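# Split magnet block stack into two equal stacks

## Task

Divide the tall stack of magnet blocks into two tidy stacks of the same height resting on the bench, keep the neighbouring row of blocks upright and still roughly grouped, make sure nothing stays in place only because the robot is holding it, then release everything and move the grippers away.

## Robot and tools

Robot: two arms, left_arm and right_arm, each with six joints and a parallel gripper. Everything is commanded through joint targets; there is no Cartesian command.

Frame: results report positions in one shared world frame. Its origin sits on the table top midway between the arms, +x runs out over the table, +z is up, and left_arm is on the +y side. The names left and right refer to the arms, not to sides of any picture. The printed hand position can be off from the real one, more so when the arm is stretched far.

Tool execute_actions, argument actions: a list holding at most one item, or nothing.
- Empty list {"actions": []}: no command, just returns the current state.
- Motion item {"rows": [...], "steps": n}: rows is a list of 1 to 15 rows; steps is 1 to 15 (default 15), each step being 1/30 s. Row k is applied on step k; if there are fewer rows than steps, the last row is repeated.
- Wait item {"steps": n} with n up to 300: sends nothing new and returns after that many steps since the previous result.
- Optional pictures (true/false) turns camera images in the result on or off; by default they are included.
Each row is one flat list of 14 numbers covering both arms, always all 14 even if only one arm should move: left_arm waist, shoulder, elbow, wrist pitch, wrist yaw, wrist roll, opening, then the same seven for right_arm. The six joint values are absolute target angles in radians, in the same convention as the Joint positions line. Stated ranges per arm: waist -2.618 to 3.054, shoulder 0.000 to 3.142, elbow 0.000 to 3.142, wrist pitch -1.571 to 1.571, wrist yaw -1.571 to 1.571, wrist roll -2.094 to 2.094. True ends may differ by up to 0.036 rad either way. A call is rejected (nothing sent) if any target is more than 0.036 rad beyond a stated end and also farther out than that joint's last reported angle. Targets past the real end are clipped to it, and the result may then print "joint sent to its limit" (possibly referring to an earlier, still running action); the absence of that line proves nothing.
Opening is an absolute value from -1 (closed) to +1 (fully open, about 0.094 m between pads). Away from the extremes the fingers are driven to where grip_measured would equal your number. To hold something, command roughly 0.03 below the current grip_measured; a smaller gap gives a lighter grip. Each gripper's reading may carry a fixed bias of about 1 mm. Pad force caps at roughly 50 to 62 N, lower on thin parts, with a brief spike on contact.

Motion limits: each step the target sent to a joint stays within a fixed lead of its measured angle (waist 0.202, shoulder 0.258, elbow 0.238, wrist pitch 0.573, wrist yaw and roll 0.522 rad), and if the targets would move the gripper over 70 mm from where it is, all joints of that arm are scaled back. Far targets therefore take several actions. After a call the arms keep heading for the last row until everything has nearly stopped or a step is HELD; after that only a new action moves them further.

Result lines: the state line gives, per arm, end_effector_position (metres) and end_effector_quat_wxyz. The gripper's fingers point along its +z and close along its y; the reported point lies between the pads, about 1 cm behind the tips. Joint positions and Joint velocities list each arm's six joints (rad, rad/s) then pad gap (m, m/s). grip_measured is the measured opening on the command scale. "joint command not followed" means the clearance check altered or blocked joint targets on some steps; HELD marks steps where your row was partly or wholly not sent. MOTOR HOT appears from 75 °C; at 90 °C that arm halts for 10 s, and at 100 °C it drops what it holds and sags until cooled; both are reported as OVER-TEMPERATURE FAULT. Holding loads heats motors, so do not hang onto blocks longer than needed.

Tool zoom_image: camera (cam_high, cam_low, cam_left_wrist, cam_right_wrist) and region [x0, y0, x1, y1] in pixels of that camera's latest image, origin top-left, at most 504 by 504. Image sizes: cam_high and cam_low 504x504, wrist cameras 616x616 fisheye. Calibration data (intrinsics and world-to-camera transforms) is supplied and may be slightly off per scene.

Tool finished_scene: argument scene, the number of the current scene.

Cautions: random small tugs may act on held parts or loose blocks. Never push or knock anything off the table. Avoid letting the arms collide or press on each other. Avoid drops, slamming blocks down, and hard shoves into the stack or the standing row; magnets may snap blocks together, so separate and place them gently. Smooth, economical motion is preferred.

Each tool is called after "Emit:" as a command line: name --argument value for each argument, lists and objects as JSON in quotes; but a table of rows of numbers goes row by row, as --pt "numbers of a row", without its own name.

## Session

Emit:
execute_actions --actions '[]'

Scene clock: 0.00 s of 4600.00 s.
left_arm: end_effector_position=(+0.1476, +0.2287, +0.1319) grip_measured=+1.000 end_effector_quat_wxyz=(-0.082, -0.313, +0.945, -0.053) | right_arm: end_effector_position=(+0.5828, -0.2431, +0.2090) grip_measured=+1.000 end_effector_quat_wxyz=(+0.431, -0.379, +0.807, +0.137)
Joint positions: left_arm=[-0.407  1.147  0.976 -1.485  0.176 -0.863  0.094] | right_arm=[-0.208  2.421  2.488 -0.957 -0.705 -0.805  0.094]
Joint velocities: left_arm=[-0.012 -0.017 -0.002  0.037 -0.007  0.022  0.   ] | right_arm=[-0.007  0.002 -0.007  0.051  0.051  0.022  0.   ]
camera_calibration (this result's frames):
cam_left_wrist: T_world_to_cam=[[0.600553, -0.797152, 0.0623189, 0.0788727], [-0.635246, -0.428338, 0.642643, 0.13741], [-0.485591, -0.425529, -0.763627, 0.393625], [0, 0, 0, 1]] pos_world=[0.231063, 0.28923, 0.207362]
cam_right_wrist: T_world_to_cam=[[0.828527, -0.53505, 0.165118, -0.642546], [-0.528613, -0.844644, -0.0845207, 0.129469], [0.184689, -0.017256, -0.982646, 0.197106], [0, 0, 0, 1]] pos_world=[0.564403, -0.231037, 0.310724]

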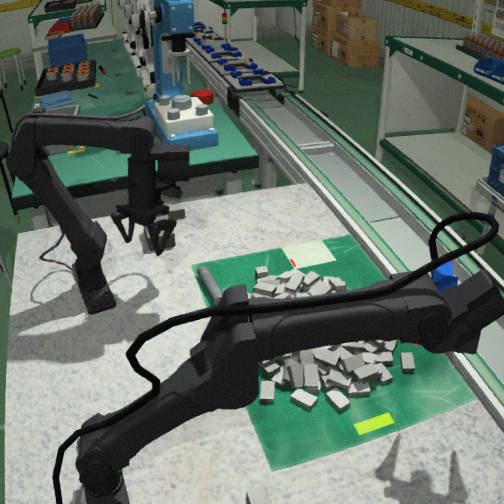

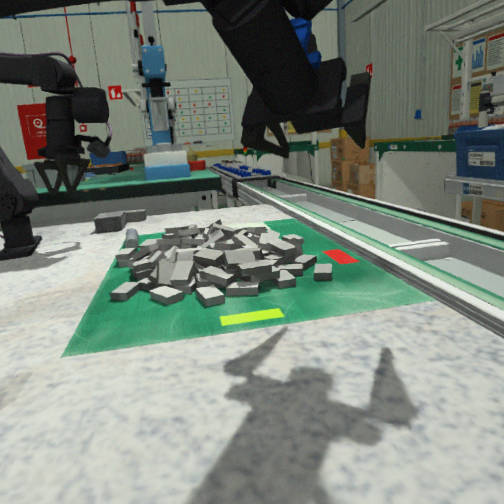

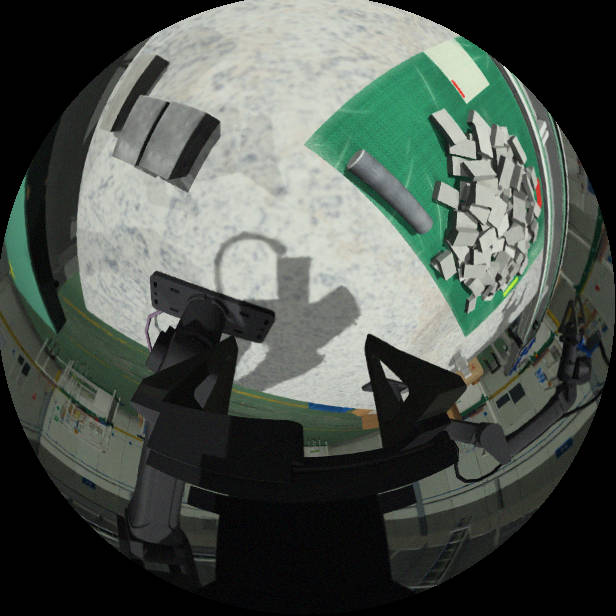

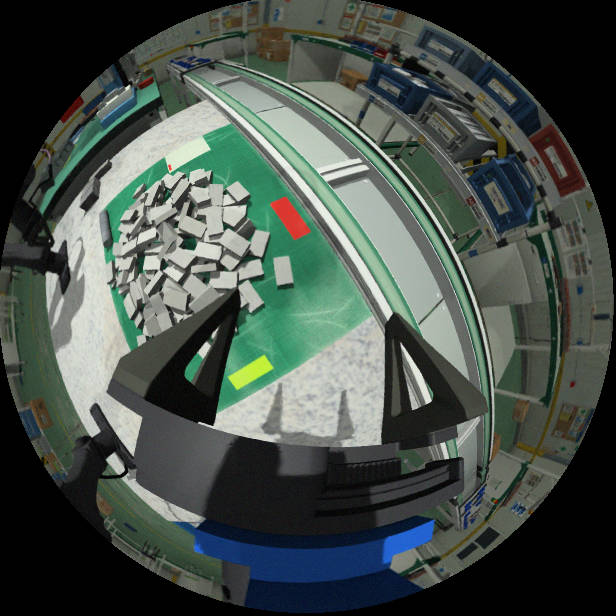

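Emit:
execute_actions --actions '[{"rows":[[-0.407,1.147,0.976,-1.485,0.176,-0.863,1,-0.62,1.5,1.4,-1.47,0,1.04,1]]}]' --pictures false

Emit:
execute_actions --actions '[{"steps":70}]'

Scene clock: 2.90 s of 4600.00 s.
left_arm: end_effector_position=(+0.1476, +0.2287, +0.1319) grip_measured=+1.000 end_effector_quat_wxyz=(-0.082, -0.313, +0.945, -0.053) | right_arm: end_effector_position=(+0.3595, -0.4397, +0.1882) grip_measured=+1.000 end_effector_quat_wxyz=(+0.157, +0.190, +0.968, +0.039)
Joint positions: left_arm=[-0.407  1.147  0.976 -1.485  0.176 -0.863  0.094] | right_arm=[-0.57   1.918  1.91  -1.292 -0.181 -0.135  0.094]
Joint velocities: left_arm=[ 0.027 -0.022  0.002 -0.007 -0.037 -0.051  0.   ] | right_arm=[-0.818 -1.512 -1.668 -0.491  0.857  1.81   0.   ]
Steps of this call (steps 1 to 72: nothing new was sent; steps 73 to 87: all 15 steps of this action). Readings (joint positions):
73: left_arm=[-0.407 1.147 0.976 -1.485 0.176 -0.863] | right_arm=[-0.212 2.407 2.468 -0.968 -0.674 -0.773]
74: left_arm=[-0.407 1.147 0.976 -1.485 0.176 -0.863] | right_arm=[-0.219 2.381 2.430 -1.003 -0.634 -0.733]
76: left_arm=[-0.407 1.147 0.976 -1.485 0.176 -0.863] | right_arm=[-0.248 2.324 2.357 -1.071 -0.553 -0.654]
80: left_arm=[-0.407 1.147 0.976 -1.485 0.176 -0.863] | right_arm=[-0.346 2.200 2.215 -1.172 -0.396 -0.492]
87: the state above

Scene clock: 5.23 s of 4600.00 s.
left_arm: end_effector_position=(+0.1476, +0.2287, +0.1319) grip_measured=+1.000 end_effector_quat_wxyz=(-0.082, -0.313, +0.945, -0.053) | right_arm: end_effector_position=(+0.1916, -0.3904, +0.1712) grip_measured=+1.000 end_effector_quat_wxyz=(+0.004, +0.731, +0.682, +0.006)
Joint positions: left_arm=[-0.407  1.147  0.976 -1.485  0.176 -0.863  0.094] | right_arm=[-0.63   1.497  1.407 -1.47  -0.011  1.032  0.094]
Joint velocities: left_arm=[ 0.002 -0.002 -0.002 -0.007 -0.022 -0.007  0.   ] | right_arm=[ 0.007 -0.007 -0.002 -0.022 -0.051  0.022  0.   ]
Steps of this call (steps 1 to 45: the robot went on to your last target; steps 46 to 70: nothing new was sent). Readings (joint positions):
1: left_arm=[-0.407 1.147 0.976 -1.485 0.176 -0.863] | right_arm=[-0.595 1.862 1.850 -1.307 -0.153 -0.066]
2: left_arm=[-0.407 1.147 0.976 -1.485 0.176 -0.863] | right_arm=[-0.615 1.801 1.787 -1.323 -0.127 0.008]
4: left_arm=[-0.407 1.147 0.976 -1.485 0.176 -0.863] | right_arm=[-0.633 1.667 1.653 -1.353 -0.085 0.166]
8: left_arm=[-0.407 1.147 0.976 -1.485 0.176 -0.863] | right_arm=[-0.630 1.485 1.444 -1.449 -0.040 0.555]
70: the state above
All arms were judged still, so your last target was given up. Only a new action makes them travel on or press farther. Fingers that are still opening or closing keep moving.
camera_calibration (this result's frames):
cam_left_wrist: T_world_to_cam=[[0.600553, -0.797152, 0.0623189, 0.0788727], [-0.635246, -0.428338, 0.642643, 0.13741], [-0.485591, -0.425529, -0.763627, 0.393625], [0, 0, 0, 1]] pos_world=[0.231063, 0.28923, 0.207362]
cam_right_wrist: T_world_to_cam=[[-0.990144, -0.0814804, -0.113913, 0.182342], [-0.13894, 0.673874, 0.725665, 0.174533], [0.0176357, 0.73434, -0.678553, 0.502978], [0, 0, 0, 1]] pos_world=[0.195924, -0.472113, 0.235416]

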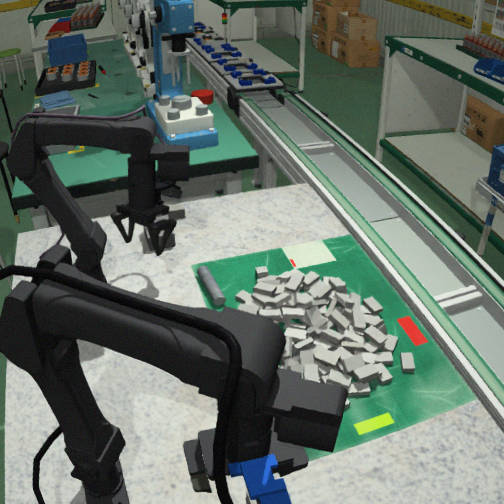

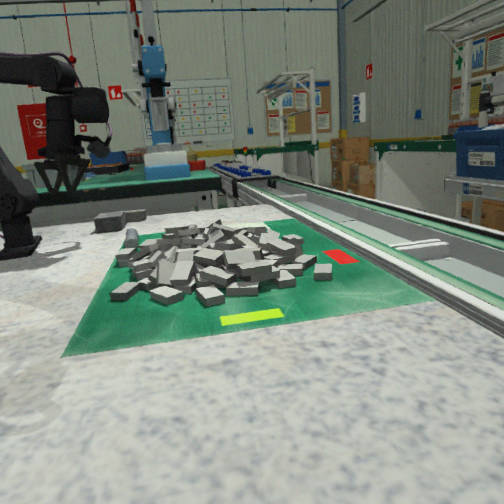

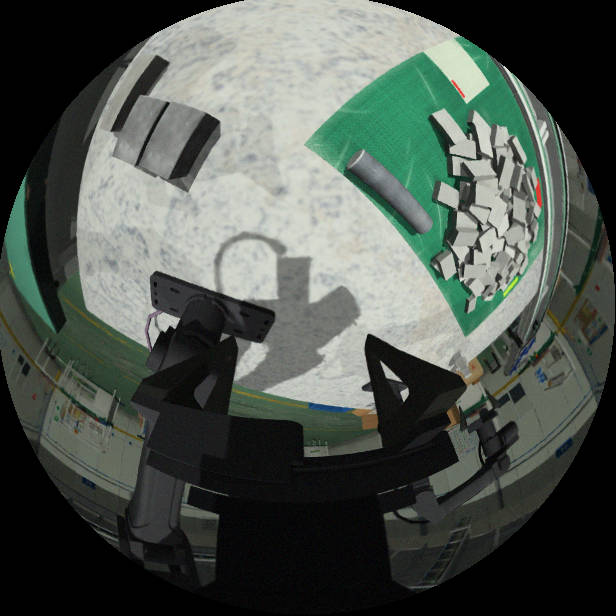

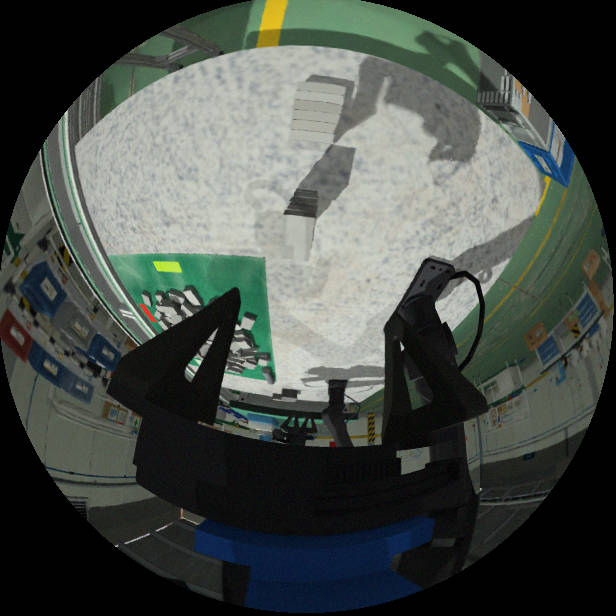

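Emit:
execute_actions --actions '[{"rows":[[-0.407,1.147,0.976,-1.485,0.176,-0.863,1,-0.595,1.59,1.29,-1.26,0,1.04,1]]}]' --pictures false

Emit:
execute_actions --actions '[{"steps":25}]'

Emit:
zoom_image --camera "cam_right_wrist" --region '[240, 190, 400, 350]'

Scene clock: 12.00 s of 4600.00 s.
left_arm: end_effector_position=(+0.1476, +0.2287, +0.1319) grip_measured=+1.000 end_effector_quat_wxyz=(-0.082, -0.313, +0.945, -0.053) | right_arm: end_effector_position=(+0.2138, -0.3972, +0.1145) grip_measured=+1.000 end_effector_quat_wxyz=(-0.012, +0.722, +0.692, +0.001)
Joint positions: left_arm=[-0.407  1.147  0.976 -1.485  0.176 -0.863  0.094] | right_arm=[-0.602  1.604  1.286 -1.275 -0.008  1.033  0.094]
Joint velocities: left_arm=[-0.002 -0.017 -0.017  0.022 -0.051 -0.022  0.   ] | right_arm=[-0.007 -0.012 -0.017  0.066 -0.022 -0.095  0.   ]
Steps of this call (steps 1 to 90: nothing new was sent; then 3.27 s passed at rest; steps 91 to 105: all 15 steps of this action). Readings (joint positions):
91: left_arm=[-0.407 1.147 0.976 -1.485 0.176 -0.863] | right_arm=[-0.627 1.501 1.392 -1.447 -0.009 1.033]
92: left_arm=[-0.407 1.147 0.976 -1.485 0.176 -0.863] | right_arm=[-0.621 1.509 1.369 -1.411 -0.008 1.033]
94: left_arm=[-0.407 1.147 0.976 -1.485 0.176 -0.863] | right_arm=[-0.608 1.553 1.325 -1.357 -0.008 1.033]
98: left_arm=[-0.407 1.147 0.976 -1.485 0.176 -0.863] | right_arm=[-0.602 1.606 1.286 -1.301 -0.008 1.033]
105: the state above

Scene clock: 12.83 s of 4600.00 s.
left_arm: end_effector_position=(+0.1476, +0.2287, +0.1319) grip_measured=+1.000 end_effector_quat_wxyz=(-0.082, -0.313, +0.945, -0.053) | right_arm: end_effector_position=(+0.2149, -0.3979, +0.1144) grip_measured=+1.000 end_effector_quat_wxyz=(-0.009, +0.722, +0.692, +0.002)
Joint positions: left_arm=[-0.407  1.147  0.976 -1.485  0.176 -0.863  0.094] | right_arm=[-0.602  1.604  1.286 -1.269 -0.008  1.033  0.094]
Joint velocities: left_arm=[ 0.012  0.012 -0.012 -0.007 -0.066 -0.11   0.   ] | right_arm=[ 0.007 -0.002  0.007  0.007 -0.007 -0.051  0.   ]
Steps of this call (steps 1 to 15: the robot went on to your last target; steps 16 to 25: nothing new was sent). Readings (joint positions):
1: left_arm=[-0.407 1.147 0.976 -1.485 0.176 -0.863] | right_arm=[-0.602 1.604 1.286 -1.274 -0.008 1.033]
2: left_arm=[-0.407 1.147 0.976 -1.485 0.176 -0.863] | right_arm=[-0.602 1.604 1.286 -1.272 -0.008 1.033]
4: left_arm=[-0.407 1.147 0.976 -1.485 0.176 -0.863] | right_arm=[-0.602 1.604 1.286 -1.271 -0.008 1.033]
8: left_arm=[-0.407 1.147 0.976 -1.485 0.176 -0.863] | right_arm=[-0.602 1.604 1.286 -1.270 -0.008 1.033]
25: the state above
All arms were judged still, so your last target was given up. Only a new action makes them travel on or press farther. Fingers that are still opening or closing keep moving.
camera_calibration (this result's frames):
cam_left_wrist: T_world_to_cam=[[0.600553, -0.797152, 0.0623189, 0.0788727], [-0.635246, -0.428338, 0.642643, 0.13741], [-0.485591, -0.425529, -0.763627, 0.393625], [0, 0, 0, 1]] pos_world=[0.231063, 0.28923, 0.207362]
cam_right_wrist: T_world_to_cam=[[-0.990068, -0.107012, -0.0911839, 0.185572], [-0.139348, 0.660855, 0.737464, 0.217617], [-0.0186582, 0.742845, -0.669203, 0.479689], [0, 0, 0, 1]] pos_world=[0.223003, -0.48029, 0.177446]

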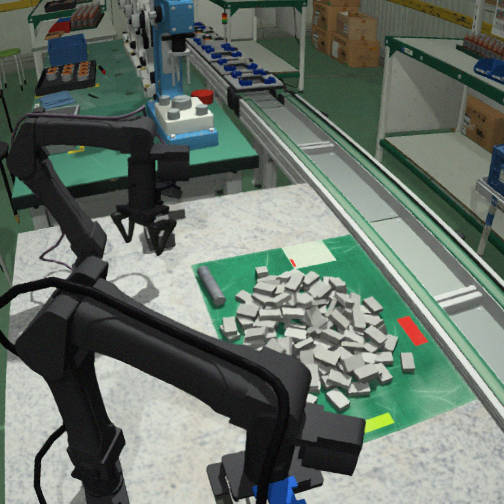

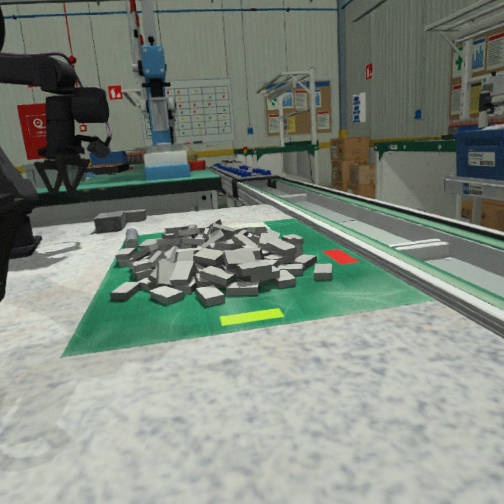

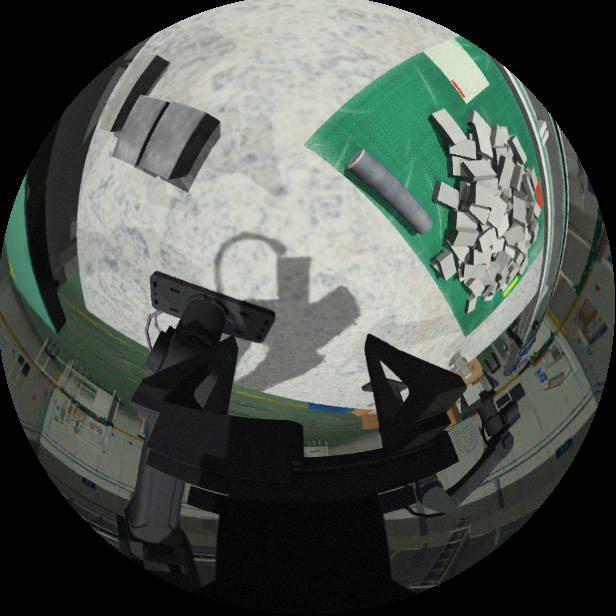

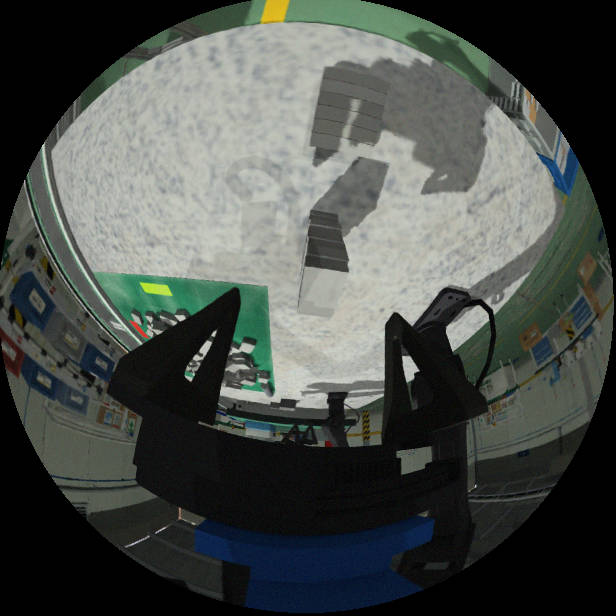

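Region (240, 190, 400, 350) of cam_right_wrist's 616x616 image, scaled by 3.150, with more detail than that image has.

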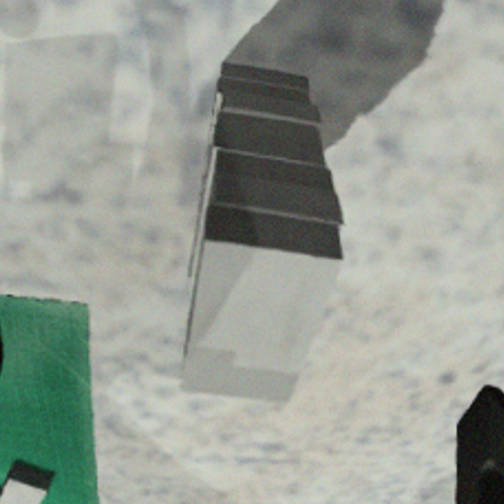

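Emit:
execute_actions --actions '[{"rows":[[-0.407,1.147,0.976,-1.485,0.176,-0.863,1,-0.595,1.615,1.075,-1.01,0,1.04,1]]}]' --pictures false

Emit:
execute_actions --actions '[{"steps":25}]'

Emit:
zoom_image --camera "cam_right_wrist" --region '[220, 220, 410, 410]'

Scene clock: 17.93 s of 4600.00 s.
left_arm: end_effector_position=(+0.1476, +0.2287, +0.1319) grip_measured=+1.000 end_effector_quat_wxyz=(-0.082, -0.313, +0.945, -0.053) | right_arm: end_effector_position=(+0.2096, -0.3944, +0.0548) grip_measured=+1.000 end_effector_quat_wxyz=(-0.009, +0.722, +0.692, +0.002)
Joint positions: left_arm=[-0.407  1.147  0.976 -1.485  0.176 -0.863  0.094] | right_arm=[-0.602  1.625  1.066 -1.029 -0.008  1.033  0.094]
Joint velocities: left_arm=[ 0.002  0.002  0.012  0.037 -0.051  0.037  0.   ] | right_arm=[-0.012  0.002 -0.002  0.081 -0.051 -0.007  0.   ]
Steps of this call (steps 1 to 90: nothing new was sent; then 1.60 s passed at rest; steps 91 to 105: all 15 steps of this action). Readings (joint positions):
91: left_arm=[-0.407 1.147 0.976 -1.485 0.176 -0.863] | right_arm=[-0.602 1.598 1.254 -1.225 -0.008 1.033]
92: left_arm=[-0.407 1.147 0.976 -1.485 0.176 -0.863] | right_arm=[-0.602 1.590 1.203 -1.169 -0.008 1.033]
94: left_arm=[-0.407 1.147 0.976 -1.485 0.176 -0.863] | right_arm=[-0.602 1.603 1.116 -1.114 -0.008 1.033]
98: left_arm=[-0.407 1.147 0.976 -1.485 0.176 -0.863] | right_arm=[-0.602 1.625 1.066 -1.074 -0.008 1.033]
105: the state above

Scene clock: 18.77 s of 4600.00 s.
left_arm: end_effector_position=(+0.1476, +0.2287, +0.1319) grip_measured=+1.000 end_effector_quat_wxyz=(-0.082, -0.313, +0.945, -0.053) | right_arm: end_effector_position=(+0.2116, -0.3957, +0.0548) grip_measured=+1.000 end_effector_quat_wxyz=(-0.004, +0.722, +0.692, +0.003)
Joint positions: left_arm=[-0.407  1.147  0.976 -1.485  0.176 -0.863  0.094] | right_arm=[-0.602  1.625  1.066 -1.019 -0.008  1.033  0.094]
Joint velocities: left_arm=[-0.022 -0.012 -0.012  0.007 -0.007 -0.007  0.   ] | right_arm=[-0.027  0.002  0.017  0.022 -0.007 -0.007  0.   ]
Steps of this call (steps 1 to 15: the robot went on to your last target; steps 16 to 25: nothing new was sent). Readings (joint positions):
1: left_arm=[-0.407 1.147 0.976 -1.485 0.176 -0.863] | right_arm=[-0.602 1.625 1.066 -1.026 -0.008 1.033]
2: left_arm=[-0.407 1.147 0.976 -1.485 0.176 -0.863] | right_arm=[-0.602 1.625 1.066 -1.025 -0.008 1.033]
4: left_arm=[-0.407 1.147 0.976 -1.485 0.176 -0.863] | right_arm=[-0.602 1.625 1.066 -1.022 -0.008 1.033]
8: left_arm=[-0.407 1.147 0.976 -1.485 0.176 -0.863] | right_arm=[-0.602 1.625 1.066 -1.020 -0.008 1.033]
25: the state above
All arms were judged still, so your last target was given up. Only a new action makes them travel on or press farther. Fingers that are still opening or closing keep moving.
camera_calibration (this result's frames):
cam_left_wrist: T_world_to_cam=[[0.600553, -0.797152, 0.0623189, 0.0788727], [-0.635246, -0.428338, 0.642643, 0.13741], [-0.485591, -0.425529, -0.763627, 0.393625], [0, 0, 0, 1]] pos_world=[0.231063, 0.28923, 0.207362]
cam_right_wrist: T_world_to_cam=[[-0.989311, -0.107508, -0.0985158, 0.177078], [-0.145211, 0.6647, 0.732863, 0.262696], [-0.0133053, 0.739335, -0.673206, 0.435761], [0, 0, 0, 1]] pos_world=[0.21913, -0.47775, 0.118282]

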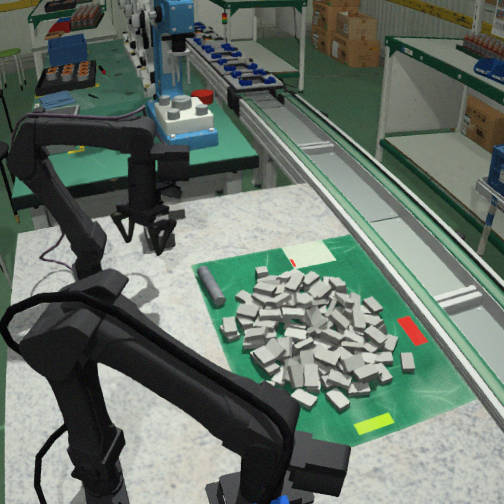

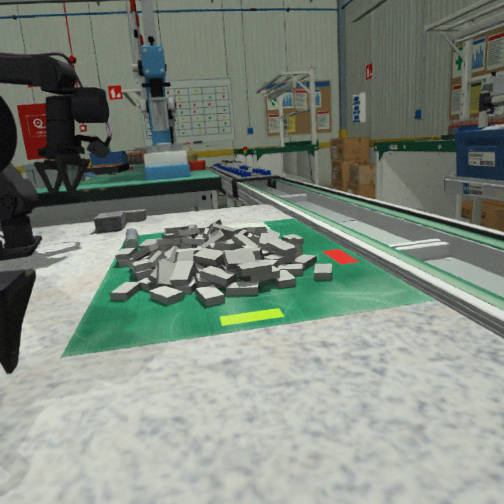

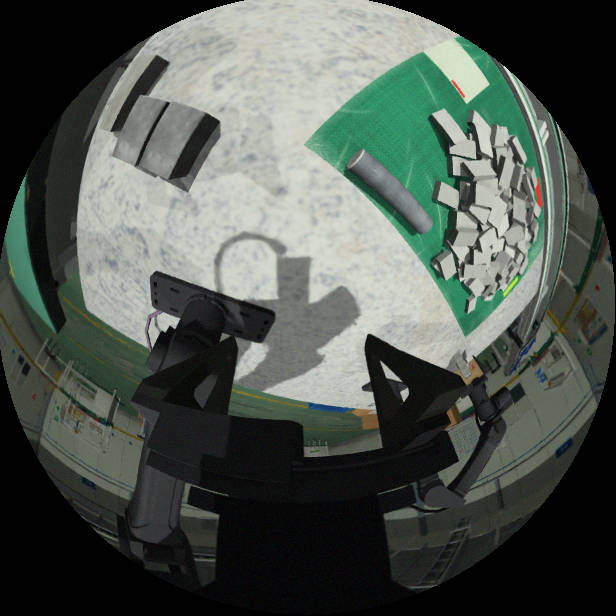

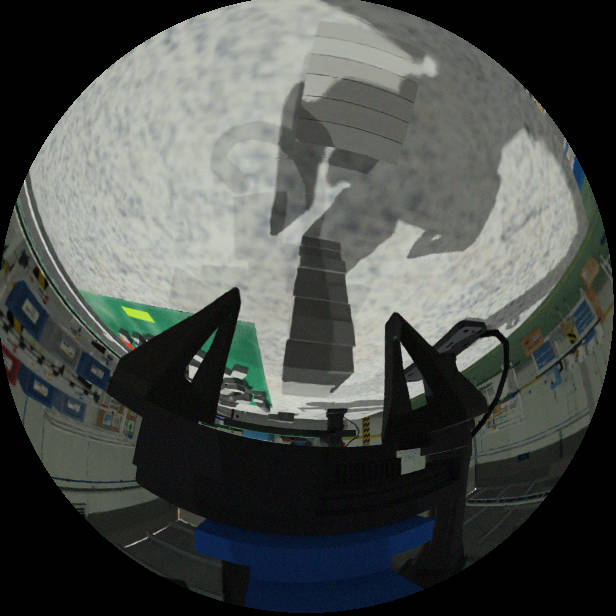

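Region (220, 220, 410, 410) of cam_right_wrist's 616x616 image, scaled by 2.653, with more detail than that image has.

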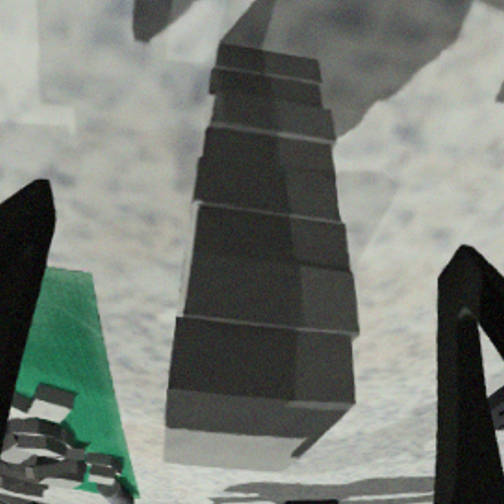

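Emit:
execute_actions --actions '[{"rows":[[-0.407,1.147,0.976,-1.485,0.176,-0.863,1,-0.595,1.592,1.075,-1.02,0,1.04,1]],"steps":10}]' --pictures false

Emit:
execute_actions --actions '[{"rows":[[-0.407,1.147,0.976,-1.485,0.176,-0.863,1,-0.595,1.592,1.075,-1.02,0,1.04,-0.6]]}]' --pictures false

Emit:
execute_actions --actions '[{"rows":[[-0.407,1.147,0.976,-1.485,0.176,-0.863,1,-0.595,1.56,1.18,-1.17,0,1.04,-0.6]]}]'

Scene clock: 23.67 s of 4600.00 s.
left_arm: end_effector_position=(+0.1476, +0.2287, +0.1319) grip_measured=+1.000 end_effector_quat_wxyz=(-0.082, -0.313, +0.945, -0.053) | right_arm: end_effector_position=(+0.2124, -0.3963, +0.0589) grip_measured=+1.000 end_effector_quat_wxyz=(+0.004, +0.722, +0.692, +0.005)
Joint positions: left_arm=[-0.407  1.147  0.976 -1.485  0.176 -0.863  0.094] | right_arm=[-0.602  1.609  1.066 -1.019 -0.008  1.033  0.094]
Joint velocities: left_arm=[-0.002 -0.032  0.007 -0.007 -0.022  0.081  0.   ] | right_arm=[ 0.007 -0.007 -0.002 -0.022  0.022  0.007  0.   ]
Steps of this call (steps 1 to 90: nothing new was sent; then 1.57 s passed at rest; steps 91 to 100: all 10 steps of this action). Readings (joint positions):
91: left_arm=[-0.407 1.147 0.976 -1.485 0.176 -0.863] | right_arm=[-0.602 1.624 1.066 -1.019 -0.008 1.033]
92: left_arm=[-0.407 1.147 0.976 -1.485 0.176 -0.863] | right_arm=[-0.602 1.621 1.066 -1.019 -0.008 1.033]
94: left_arm=[-0.407 1.147 0.976 -1.485 0.176 -0.863] | right_arm=[-0.602 1.614 1.066 -1.019 -0.008 1.033]
98: left_arm=[-0.407 1.147 0.976 -1.485 0.176 -0.863] | right_arm=[-0.602 1.609 1.066 -1.019 -0.008 1.033]
100: the state above

Scene clock: 24.17 s of 4600.00 s.
left_arm: end_effector_position=(+0.1476, +0.2287, +0.1319) grip_measured=+1.000 end_effector_quat_wxyz=(-0.082, -0.313, +0.945, -0.053) | right_arm: end_effector_position=(+0.2128, -0.3965, +0.0589) grip_measured=-0.464 end_effector_quat_wxyz=(+0.005, +0.722, +0.692, +0.005)
Joint positions: left_arm=[-0.407  1.147  0.976 -1.485  0.176 -0.863  0.094] | right_arm=[-0.602  1.609  1.066 -1.017 -0.008  1.033  0.025]
Joint velocities: left_arm=[ 0.002  0.017 -0.007 -0.007 -0.066 -0.066  0.   ] | right_arm=[-0.012  0.002  0.002 -0.007  0.022  0.007 -0.001]
Steps of this call (steps 1 to 15: all 15 steps of this action). Readings (joint positions):
1: left_arm=[-0.407 1.147 0.976 -1.485 0.176 -0.863] | right_arm=[-0.602 1.609 1.066 -1.019 -0.008 1.033]
2: left_arm=[-0.407 1.147 0.976 -1.485 0.176 -0.863] | right_arm=[-0.602 1.609 1.066 -1.019 -0.008 1.033]
4: left_arm=[-0.407 1.147 0.976 -1.485 0.176 -0.863] | right_arm=[-0.602 1.609 1.066 -1.019 -0.008 1.033]
8: left_arm=[-0.407 1.147 0.976 -1.485 0.176 -0.863] | right_arm=[-0.602 1.609 1.066 -1.018 -0.008 1.033]
15: the state above

Scene clock: 24.67 s of 4600.00 s.
left_arm: end_effector_position=(+0.1476, +0.2287, +0.1319) grip_measured=+1.000 end_effector_quat_wxyz=(-0.082, -0.313, +0.945, -0.053) | right_arm: end_effector_position=(+0.2103, -0.3948, +0.0892) grip_measured=-0.464 end_effector_quat_wxyz=(-0.000, +0.722, +0.692, +0.004)
Joint positions: left_arm=[-0.407  1.147  0.976 -1.485  0.176 -0.863  0.094] | right_arm=[-0.602  1.578  1.159 -1.15  -0.008  1.033  0.025]
Joint velocities: left_arm=[-0.012 -0.007 -0.002  0.007 -0.007  0.081  0.   ] | right_arm=[-0.007  0.002 -0.007 -0.11  -0.051 -0.081  0.   ]
Steps of this call (steps 1 to 15: all 15 steps of this action). Readings (joint positions):
1: left_arm=[-0.407 1.147 0.976 -1.485 0.176 -0.863] | right_arm=[-0.602 1.608 1.079 -1.036 -0.008 1.033]
2: left_arm=[-0.407 1.147 0.976 -1.485 0.176 -0.863] | right_arm=[-0.602 1.607 1.097 -1.066 -0.008 1.033]
4: left_arm=[-0.407 1.147 0.976 -1.485 0.176 -0.863] | right_arm=[-0.602 1.594 1.133 -1.102 -0.008 1.033]
8: left_arm=[-0.407 1.147 0.976 -1.485 0.176 -0.863] | right_arm=[-0.602 1.578 1.159 -1.124 -0.008 1.033]
15: the state above
camera_calibration (this result's frames):
cam_left_wrist: T_world_to_cam=[[0.600553, -0.797152, 0.0623189, 0.0788727], [-0.635246, -0.428338, 0.642643, 0.13741], [-0.485591, -0.425529, -0.763627, 0.393625], [0, 0, 0, 1]] pos_world=[0.231063, 0.28923, 0.207362]
cam_right_wrist: T_world_to_cam=[[-0.988646, -0.107244, -0.105249, 0.17984], [-0.15006, 0.668327, 0.728575, 0.239578], [-0.00779401, 0.736096, -0.676832, 0.456149], [0, 0, 0, 1]] pos_world=[0.217305, -0.476599, 0.153114]

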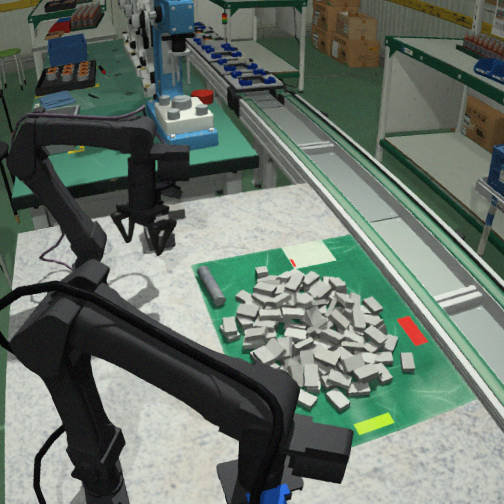

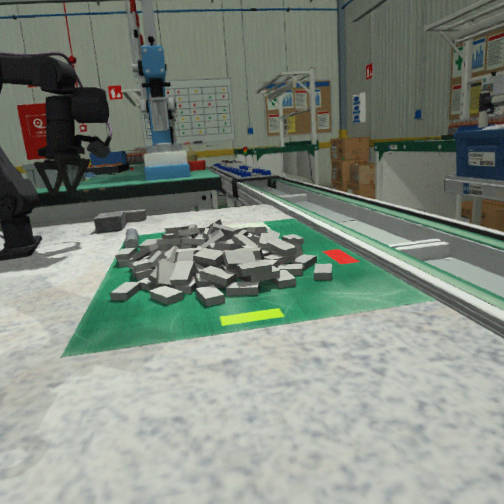

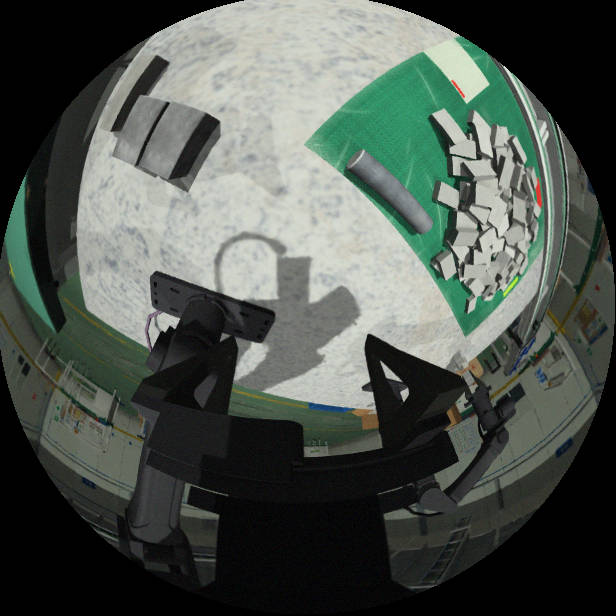

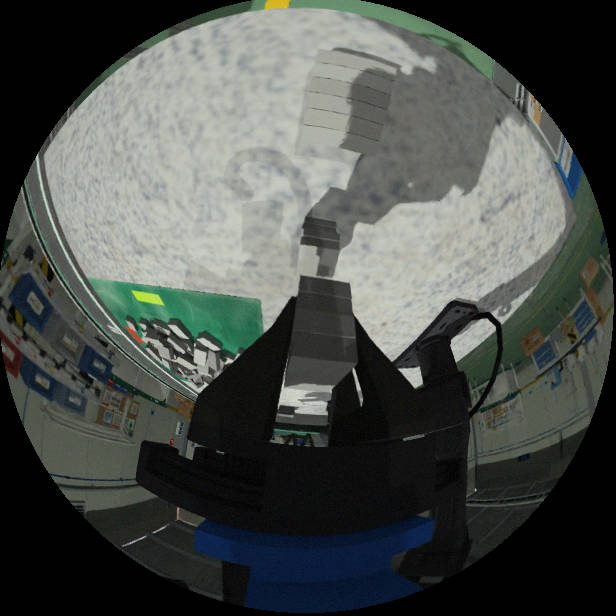

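Emit:
execute_actions --actions '[{"rows":[[-0.407,1.147,0.976,-1.485,0.176,-0.863,1,-0.57,1.74,1.37,-1.17,0,1.07,-0.6]],"steps":10}]' --pictures false

Emit:
execute_actions --actions '[{"rows":[[-0.407,1.147,0.976,-1.485,0.176,-0.863,1,-0.55,1.93,1.57,-1.19,0,1.09,-0.6]]}]' --pictures false

Emit:
execute_actions --actions '[{"rows":[[-0.407,1.147,0.976,-1.485,0.176,-0.863,1,-0.55,1.93,1.35,-0.95,0,1.09,-0.6]]}]' --pictures false

Emit:
execute_actions --actions '[{"steps":15}]' --pictures false

Scene clock: 31.30 s of 4600.00 s.
left_arm: end_effector_position=(+0.1476, +0.2287, +0.1319) grip_measured=+1.000 end_effector_quat_wxyz=(-0.082, -0.313, +0.945, -0.053) | right_arm: end_effector_position=(+0.2559, -0.4155, +0.0872) grip_measured=-0.464 end_effector_quat_wxyz=(+0.006, +0.722, +0.692, +0.004)
Joint positions: left_arm=[-0.407  1.147  0.976 -1.485  0.176 -0.863  0.094] | right_arm=[-0.576  1.754  1.344 -1.147 -0.005  1.058  0.025]
Joint velocities: left_arm=[-0.007 -0.007 -0.027  0.007 -0.037 -0.022  0.   ] | right_arm=[-0.012 -0.007  0.007  0.022 -0.037  0.022  0.   ]
Steps of this call (steps 1 to 15: the robot went on to your last target; steps 16 to 90: nothing new was sent; then 3.30 s passed at rest; steps 91 to 100: all 10 steps of this action). Readings (joint positions):
91: left_arm=[-0.407 1.147 0.976 -1.485 0.176 -0.863] | right_arm=[-0.600 1.604 1.190 -1.181 -0.006 1.039]
92: left_arm=[-0.407 1.147 0.976 -1.485 0.176 -0.863] | right_arm=[-0.595 1.649 1.246 -1.212 -0.005 1.044]
94: left_arm=[-0.407 1.147 0.976 -1.485 0.176 -0.863] | right_arm=[-0.584 1.722 1.322 -1.182 -0.005 1.050]
98: left_arm=[-0.407 1.147 0.976 -1.485 0.176 -0.863] | right_arm=[-0.576 1.754 1.344 -1.142 -0.005 1.056]
100: the state above

Scene clock: 31.80 s of 4600.00 s.
left_arm: end_effector_position=(+0.1476, +0.2287, +0.1319) grip_measured=+1.000 end_effector_quat_wxyz=(-0.082, -0.313, +0.945, -0.053) | right_arm: end_effector_position=(+0.2977, -0.4329, +0.0737) grip_measured=-0.464 end_effector_quat_wxyz=(-0.003, +0.723, +0.691, +0.001)
Joint positions: left_arm=[-0.407  1.147  0.976 -1.485  0.176 -0.863  0.094] | right_arm=[-0.556  1.95   1.544 -1.171 -0.004  1.081  0.025]
Joint velocities: left_arm=[ 0.007 -0.002 -0.012  0.007  0.022 -0.007  0.   ] | right_arm=[ 0.012 -0.002  0.002 -0.081  0.007 -0.007 -0.   ]
Steps of this call (steps 1 to 15: all 15 steps of this action). Readings (joint positions):
1: left_arm=[-0.407 1.147 0.976 -1.485 0.176 -0.863] | right_arm=[-0.574 1.782 1.381 -1.182 -0.004 1.063]
2: left_arm=[-0.407 1.147 0.976 -1.485 0.176 -0.863] | right_arm=[-0.571 1.830 1.444 -1.219 -0.004 1.067]
4: left_arm=[-0.407 1.147 0.976 -1.485 0.176 -0.863] | right_arm=[-0.564 1.907 1.524 -1.190 -0.004 1.072]
8: left_arm=[-0.407 1.147 0.976 -1.485 0.176 -0.863] | right_arm=[-0.556 1.950 1.544 -1.157 -0.004 1.077]
15: the state above

Scene clock: 32.30 s of 4600.00 s.
left_arm: end_effector_position=(+0.1476, +0.2287, +0.1319) grip_measured=+1.000 end_effector_quat_wxyz=(-0.082, -0.313, +0.945, -0.053) | right_arm: end_effector_position=(+0.2839, -0.4247, +0.0204) grip_measured=-0.464 end_effector_quat_wxyz=(-0.008, +0.723, +0.691, -0.000)
Joint positions: left_arm=[-0.407  1.147  0.976 -1.485  0.176 -0.863  0.094] | right_arm=[-0.556  1.955  1.331 -0.962 -0.004  1.082  0.025]
Joint velocities: left_arm=[-0.022 -0.032 -0.012  0.022  0.037  0.022  0.   ] | right_arm=[-0.007  0.007  0.007  0.022  0.022 -0.066 -0.   ]
Steps of this call (steps 1 to 15: all 15 steps of this action). Readings (joint positions):
1: left_arm=[-0.407 1.147 0.976 -1.485 0.176 -0.863] | right_arm=[-0.556 1.942 1.511 -1.131 -0.004 1.081]
2: left_arm=[-0.407 1.147 0.976 -1.485 0.176 -0.863] | right_arm=[-0.556 1.929 1.460 -1.076 -0.004 1.081]
4: left_arm=[-0.407 1.147 0.976 -1.485 0.176 -0.863] | right_arm=[-0.556 1.932 1.385 -1.028 -0.004 1.081]
8: left_arm=[-0.407 1.147 0.976 -1.485 0.176 -0.863] | right_arm=[-0.556 1.956 1.331 -1.006 -0.004 1.082]
15: the state above

Scene clock: 32.80 s of 4600.00 s.
left_arm: end_effector_position=(+0.1476, +0.2287, +0.1319) grip_measured=+1.000 end_effector_quat_wxyz=(-0.082, -0.313, +0.945, -0.053) | right_arm: end_effector_position=(+0.2854, -0.4256, +0.0204) grip_measured=-0.464 end_effector_quat_wxyz=(-0.005, +0.723, +0.691, +0.001)
Joint positions: left_arm=[-0.407  1.147  0.976 -1.485  0.176 -0.863  0.094] | right_arm=[-0.556  1.955  1.331 -0.955 -0.004  1.082  0.025]
Joint velocities: left_arm=[-0.017 -0.002 -0.022 -0.007 -0.022  0.037  0.   ] | right_arm=[-0.007 -0.012  0.002  0.022 -0.037 -0.037 -0.   ]
Steps of this call (steps 1 to 15: the robot went on to your last target). Readings (joint positions):
1: left_arm=[-0.407 1.147 0.976 -1.485 0.176 -0.863] | right_arm=[-0.556 1.955 1.331 -0.960 -0.004 1.082]
2: left_arm=[-0.407 1.147 0.976 -1.485 0.176 -0.863] | right_arm=[-0.556 1.955 1.331 -0.959 -0.004 1.082]
4: left_arm=[-0.407 1.147 0.976 -1.485 0.176 -0.863] | right_arm=[-0.556 1.955 1.331 -0.957 -0.004 1.082]
8: left_arm=[-0.407 1.147 0.976 -1.485 0.176 -0.863] | right_arm=[-0.556 1.955 1.331 -0.955 -0.004 1.082]
15: the state above
All arms were judged still, so your last target was given up. Only a new action makes them travel on or press farther. Fingers that are still opening or closing keep moving.

Emit:
execute_actions --actions '[{"rows":[[-0.407,1.147,0.976,-1.485,0.176,-0.863,1,-0.55,1.94,1.305,-0.925,0,1.09,-0.6]]}]' --pictures false

Emit:
execute_actions --actions '[{"rows":[[-0.407,1.147,0.976,-1.485,0.176,-0.863,1,-0.55,1.94,1.305,-0.925,0,1.09,0.2]]}]' --pictures false

Emit:
execute_actions --actions '[{"rows":[[-0.407,1.147,0.976,-1.485,0.176,-0.863,1,-0.55,1.85,1.58,-1.3,0,1.09,0.2]]}]'

Scene clock: 38.10 s of 4600.00 s.
left_arm: end_effector_position=(+0.1476, +0.2287, +0.1319) grip_measured=+1.000 end_effector_quat_wxyz=(-0.082, -0.313, +0.945, -0.053) | right_arm: end_effector_position=(+0.2857, -0.4258, +0.0174) grip_measured=-0.464 end_effector_quat_wxyz=(-0.001, +0.723, +0.691, +0.002)
Joint positions: left_arm=[-0.407  1.147  0.976 -1.485  0.176 -0.863  0.094] | right_arm=[-0.556  1.954  1.317 -0.935 -0.004  1.082  0.025]
Joint velocities: left_arm=[ 0.002 -0.012 -0.007 -0.037 -0.022  0.022  0.   ] | right_arm=[-0.002 -0.007  0.007  0.022  0.037  0.037 -0.   ]
Steps of this call (steps 1 to 90: nothing new was sent; then 1.80 s passed at rest; steps 91 to 105: all 15 steps of this action). Readings (joint positions):
91: left_arm=[-0.407 1.147 0.976 -1.485 0.176 -0.863] | right_arm=[-0.556 1.955 1.327 -0.951 -0.004 1.082]
92: left_arm=[-0.407 1.147 0.976 -1.485 0.176 -0.863] | right_arm=[-0.556 1.955 1.323 -0.944 -0.004 1.082]
94: left_arm=[-0.407 1.147 0.976 -1.485 0.176 -0.863] | right_arm=[-0.556 1.954 1.317 -0.937 -0.004 1.082]
98: left_arm=[-0.407 1.147 0.976 -1.485 0.176 -0.863] | right_arm=[-0.556 1.954 1.317 -0.935 -0.004 1.082]
105: the state above

Scene clock: 38.60 s of 4600.00 s.
left_arm: end_effector_position=(+0.1476, +0.2287, +0.1319) grip_measured=+1.000 end_effector_quat_wxyz=(-0.082, -0.313, +0.945, -0.053) | right_arm: end_effector_position=(+0.2861, -0.4260, +0.0174) grip_measured=+0.198 end_effector_quat_wxyz=(-0.000, +0.723, +0.691, +0.002)
Joint positions: left_arm=[-0.407  1.147  0.976 -1.485  0.176 -0.863  0.094] | right_arm=[-0.556  1.954  1.317 -0.933 -0.004  1.082  0.056]
Joint velocities: left_arm=[ 0.002  0.007 -0.002  0.022 -0.037  0.066  0.   ] | right_arm=[-0.002 -0.002 -0.002 -0.051  0.051 -0.066  0.   ]
Steps of this call (steps 1 to 15: all 15 steps of this action). Readings (joint positions):
1: left_arm=[-0.407 1.147 0.976 -1.485 0.176 -0.863] | right_arm=[-0.556 1.954 1.317 -0.934 -0.004 1.082]
2: left_arm=[-0.407 1.147 0.976 -1.485 0.176 -0.863] | right_arm=[-0.556 1.954 1.317 -0.934 -0.004 1.082]
4: left_arm=[-0.407 1.147 0.976 -1.485 0.176 -0.863] | right_arm=[-0.556 1.954 1.317 -0.933 -0.004 1.082]
8: left_arm=[-0.407 1.147 0.976 -1.485 0.176 -0.863] | right_arm=[-0.556 1.954 1.317 -0.933 -0.004 1.082]
15: the state above

Scene clock: 39.10 s of 4600.00 s.
left_arm: end_effector_position=(+0.1476, +0.2287, +0.1319) grip_measured=+1.000 end_effector_quat_wxyz=(-0.082, -0.313, +0.945, -0.053) | right_arm: end_effector_position=(+0.2888, -0.4276, +0.1209) grip_measured=+0.198 end_effector_quat_wxyz=(+0.022, +0.723, +0.691, +0.008)
Joint positions: left_arm=[-0.407  1.147  0.976 -1.485  0.176 -0.863  0.094] | right_arm=[-0.556  1.843  1.587 -1.269 -0.004  1.082  0.056]
Joint velocities: left_arm=[ 0.007 -0.007  0.002  0.022 -0.037  0.095  0.   ] | right_arm=[ 0.027  0.037 -0.002 -0.139 -0.022 -0.022  0.   ]
Steps of this call (steps 1 to 15: all 15 steps of this action). Readings (joint positions):
1: left_arm=[-0.407 1.147 0.976 -1.485 0.176 -0.863] | right_arm=[-0.556 1.953 1.342 -0.976 -0.004 1.082]
2: left_arm=[-0.407 1.147 0.976 -1.485 0.176 -0.863] | right_arm=[-0.556 1.952 1.383 -1.037 -0.004 1.082]
4: left_arm=[-0.407 1.147 0.976 -1.485 0.176 -0.863] | right_arm=[-0.556 1.925 1.478 -1.121 -0.004 1.082]
8: left_arm=[-0.407 1.147 0.976 -1.485 0.176 -0.863] | right_arm=[-0.556 1.841 1.581 -1.198 -0.004 1.082]
15: the state above
camera_calibration (this result's frames):
cam_left_wrist: T_world_to_cam=[[0.600553, -0.797152, 0.0623189, 0.0788727], [-0.635246, -0.428338, 0.642643, 0.13741], [-0.485591, -0.425529, -0.763627, 0.393625], [0, 0, 0, 1]] pos_world=[0.231063, 0.28923, 0.207362]
cam_right_wrist: T_world_to_cam=[[-0.984487, -0.107677, -0.13853, 0.259963], [-0.174393, 0.687335, 0.705094, 0.268159], [0.0192942, 0.718315, -0.695451, 0.489172], [0, 0, 0, 1]] pos_world=[0.293257, -0.507703, 0.187131]

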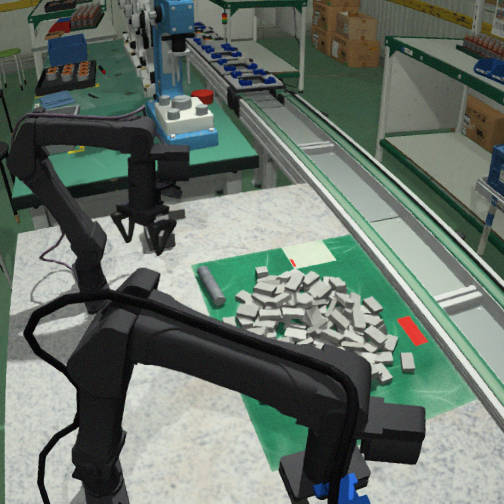

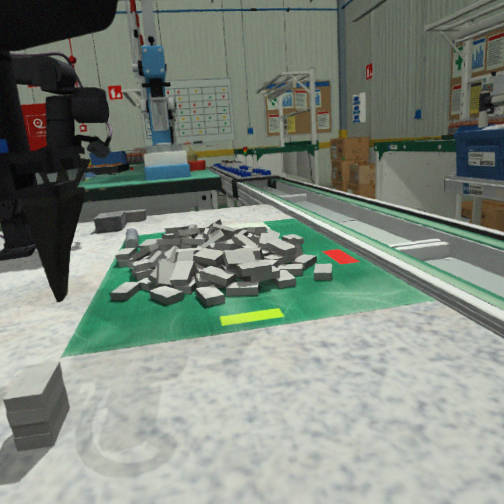

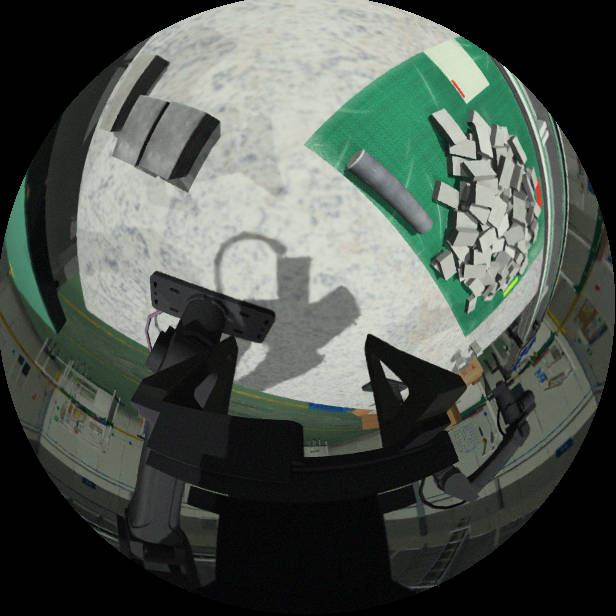

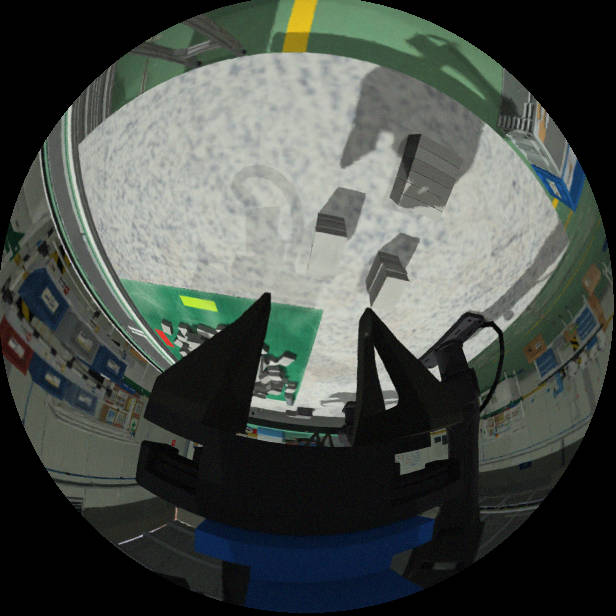

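Emit:
finished_scene --scene 2

The scene is finished: the task was done.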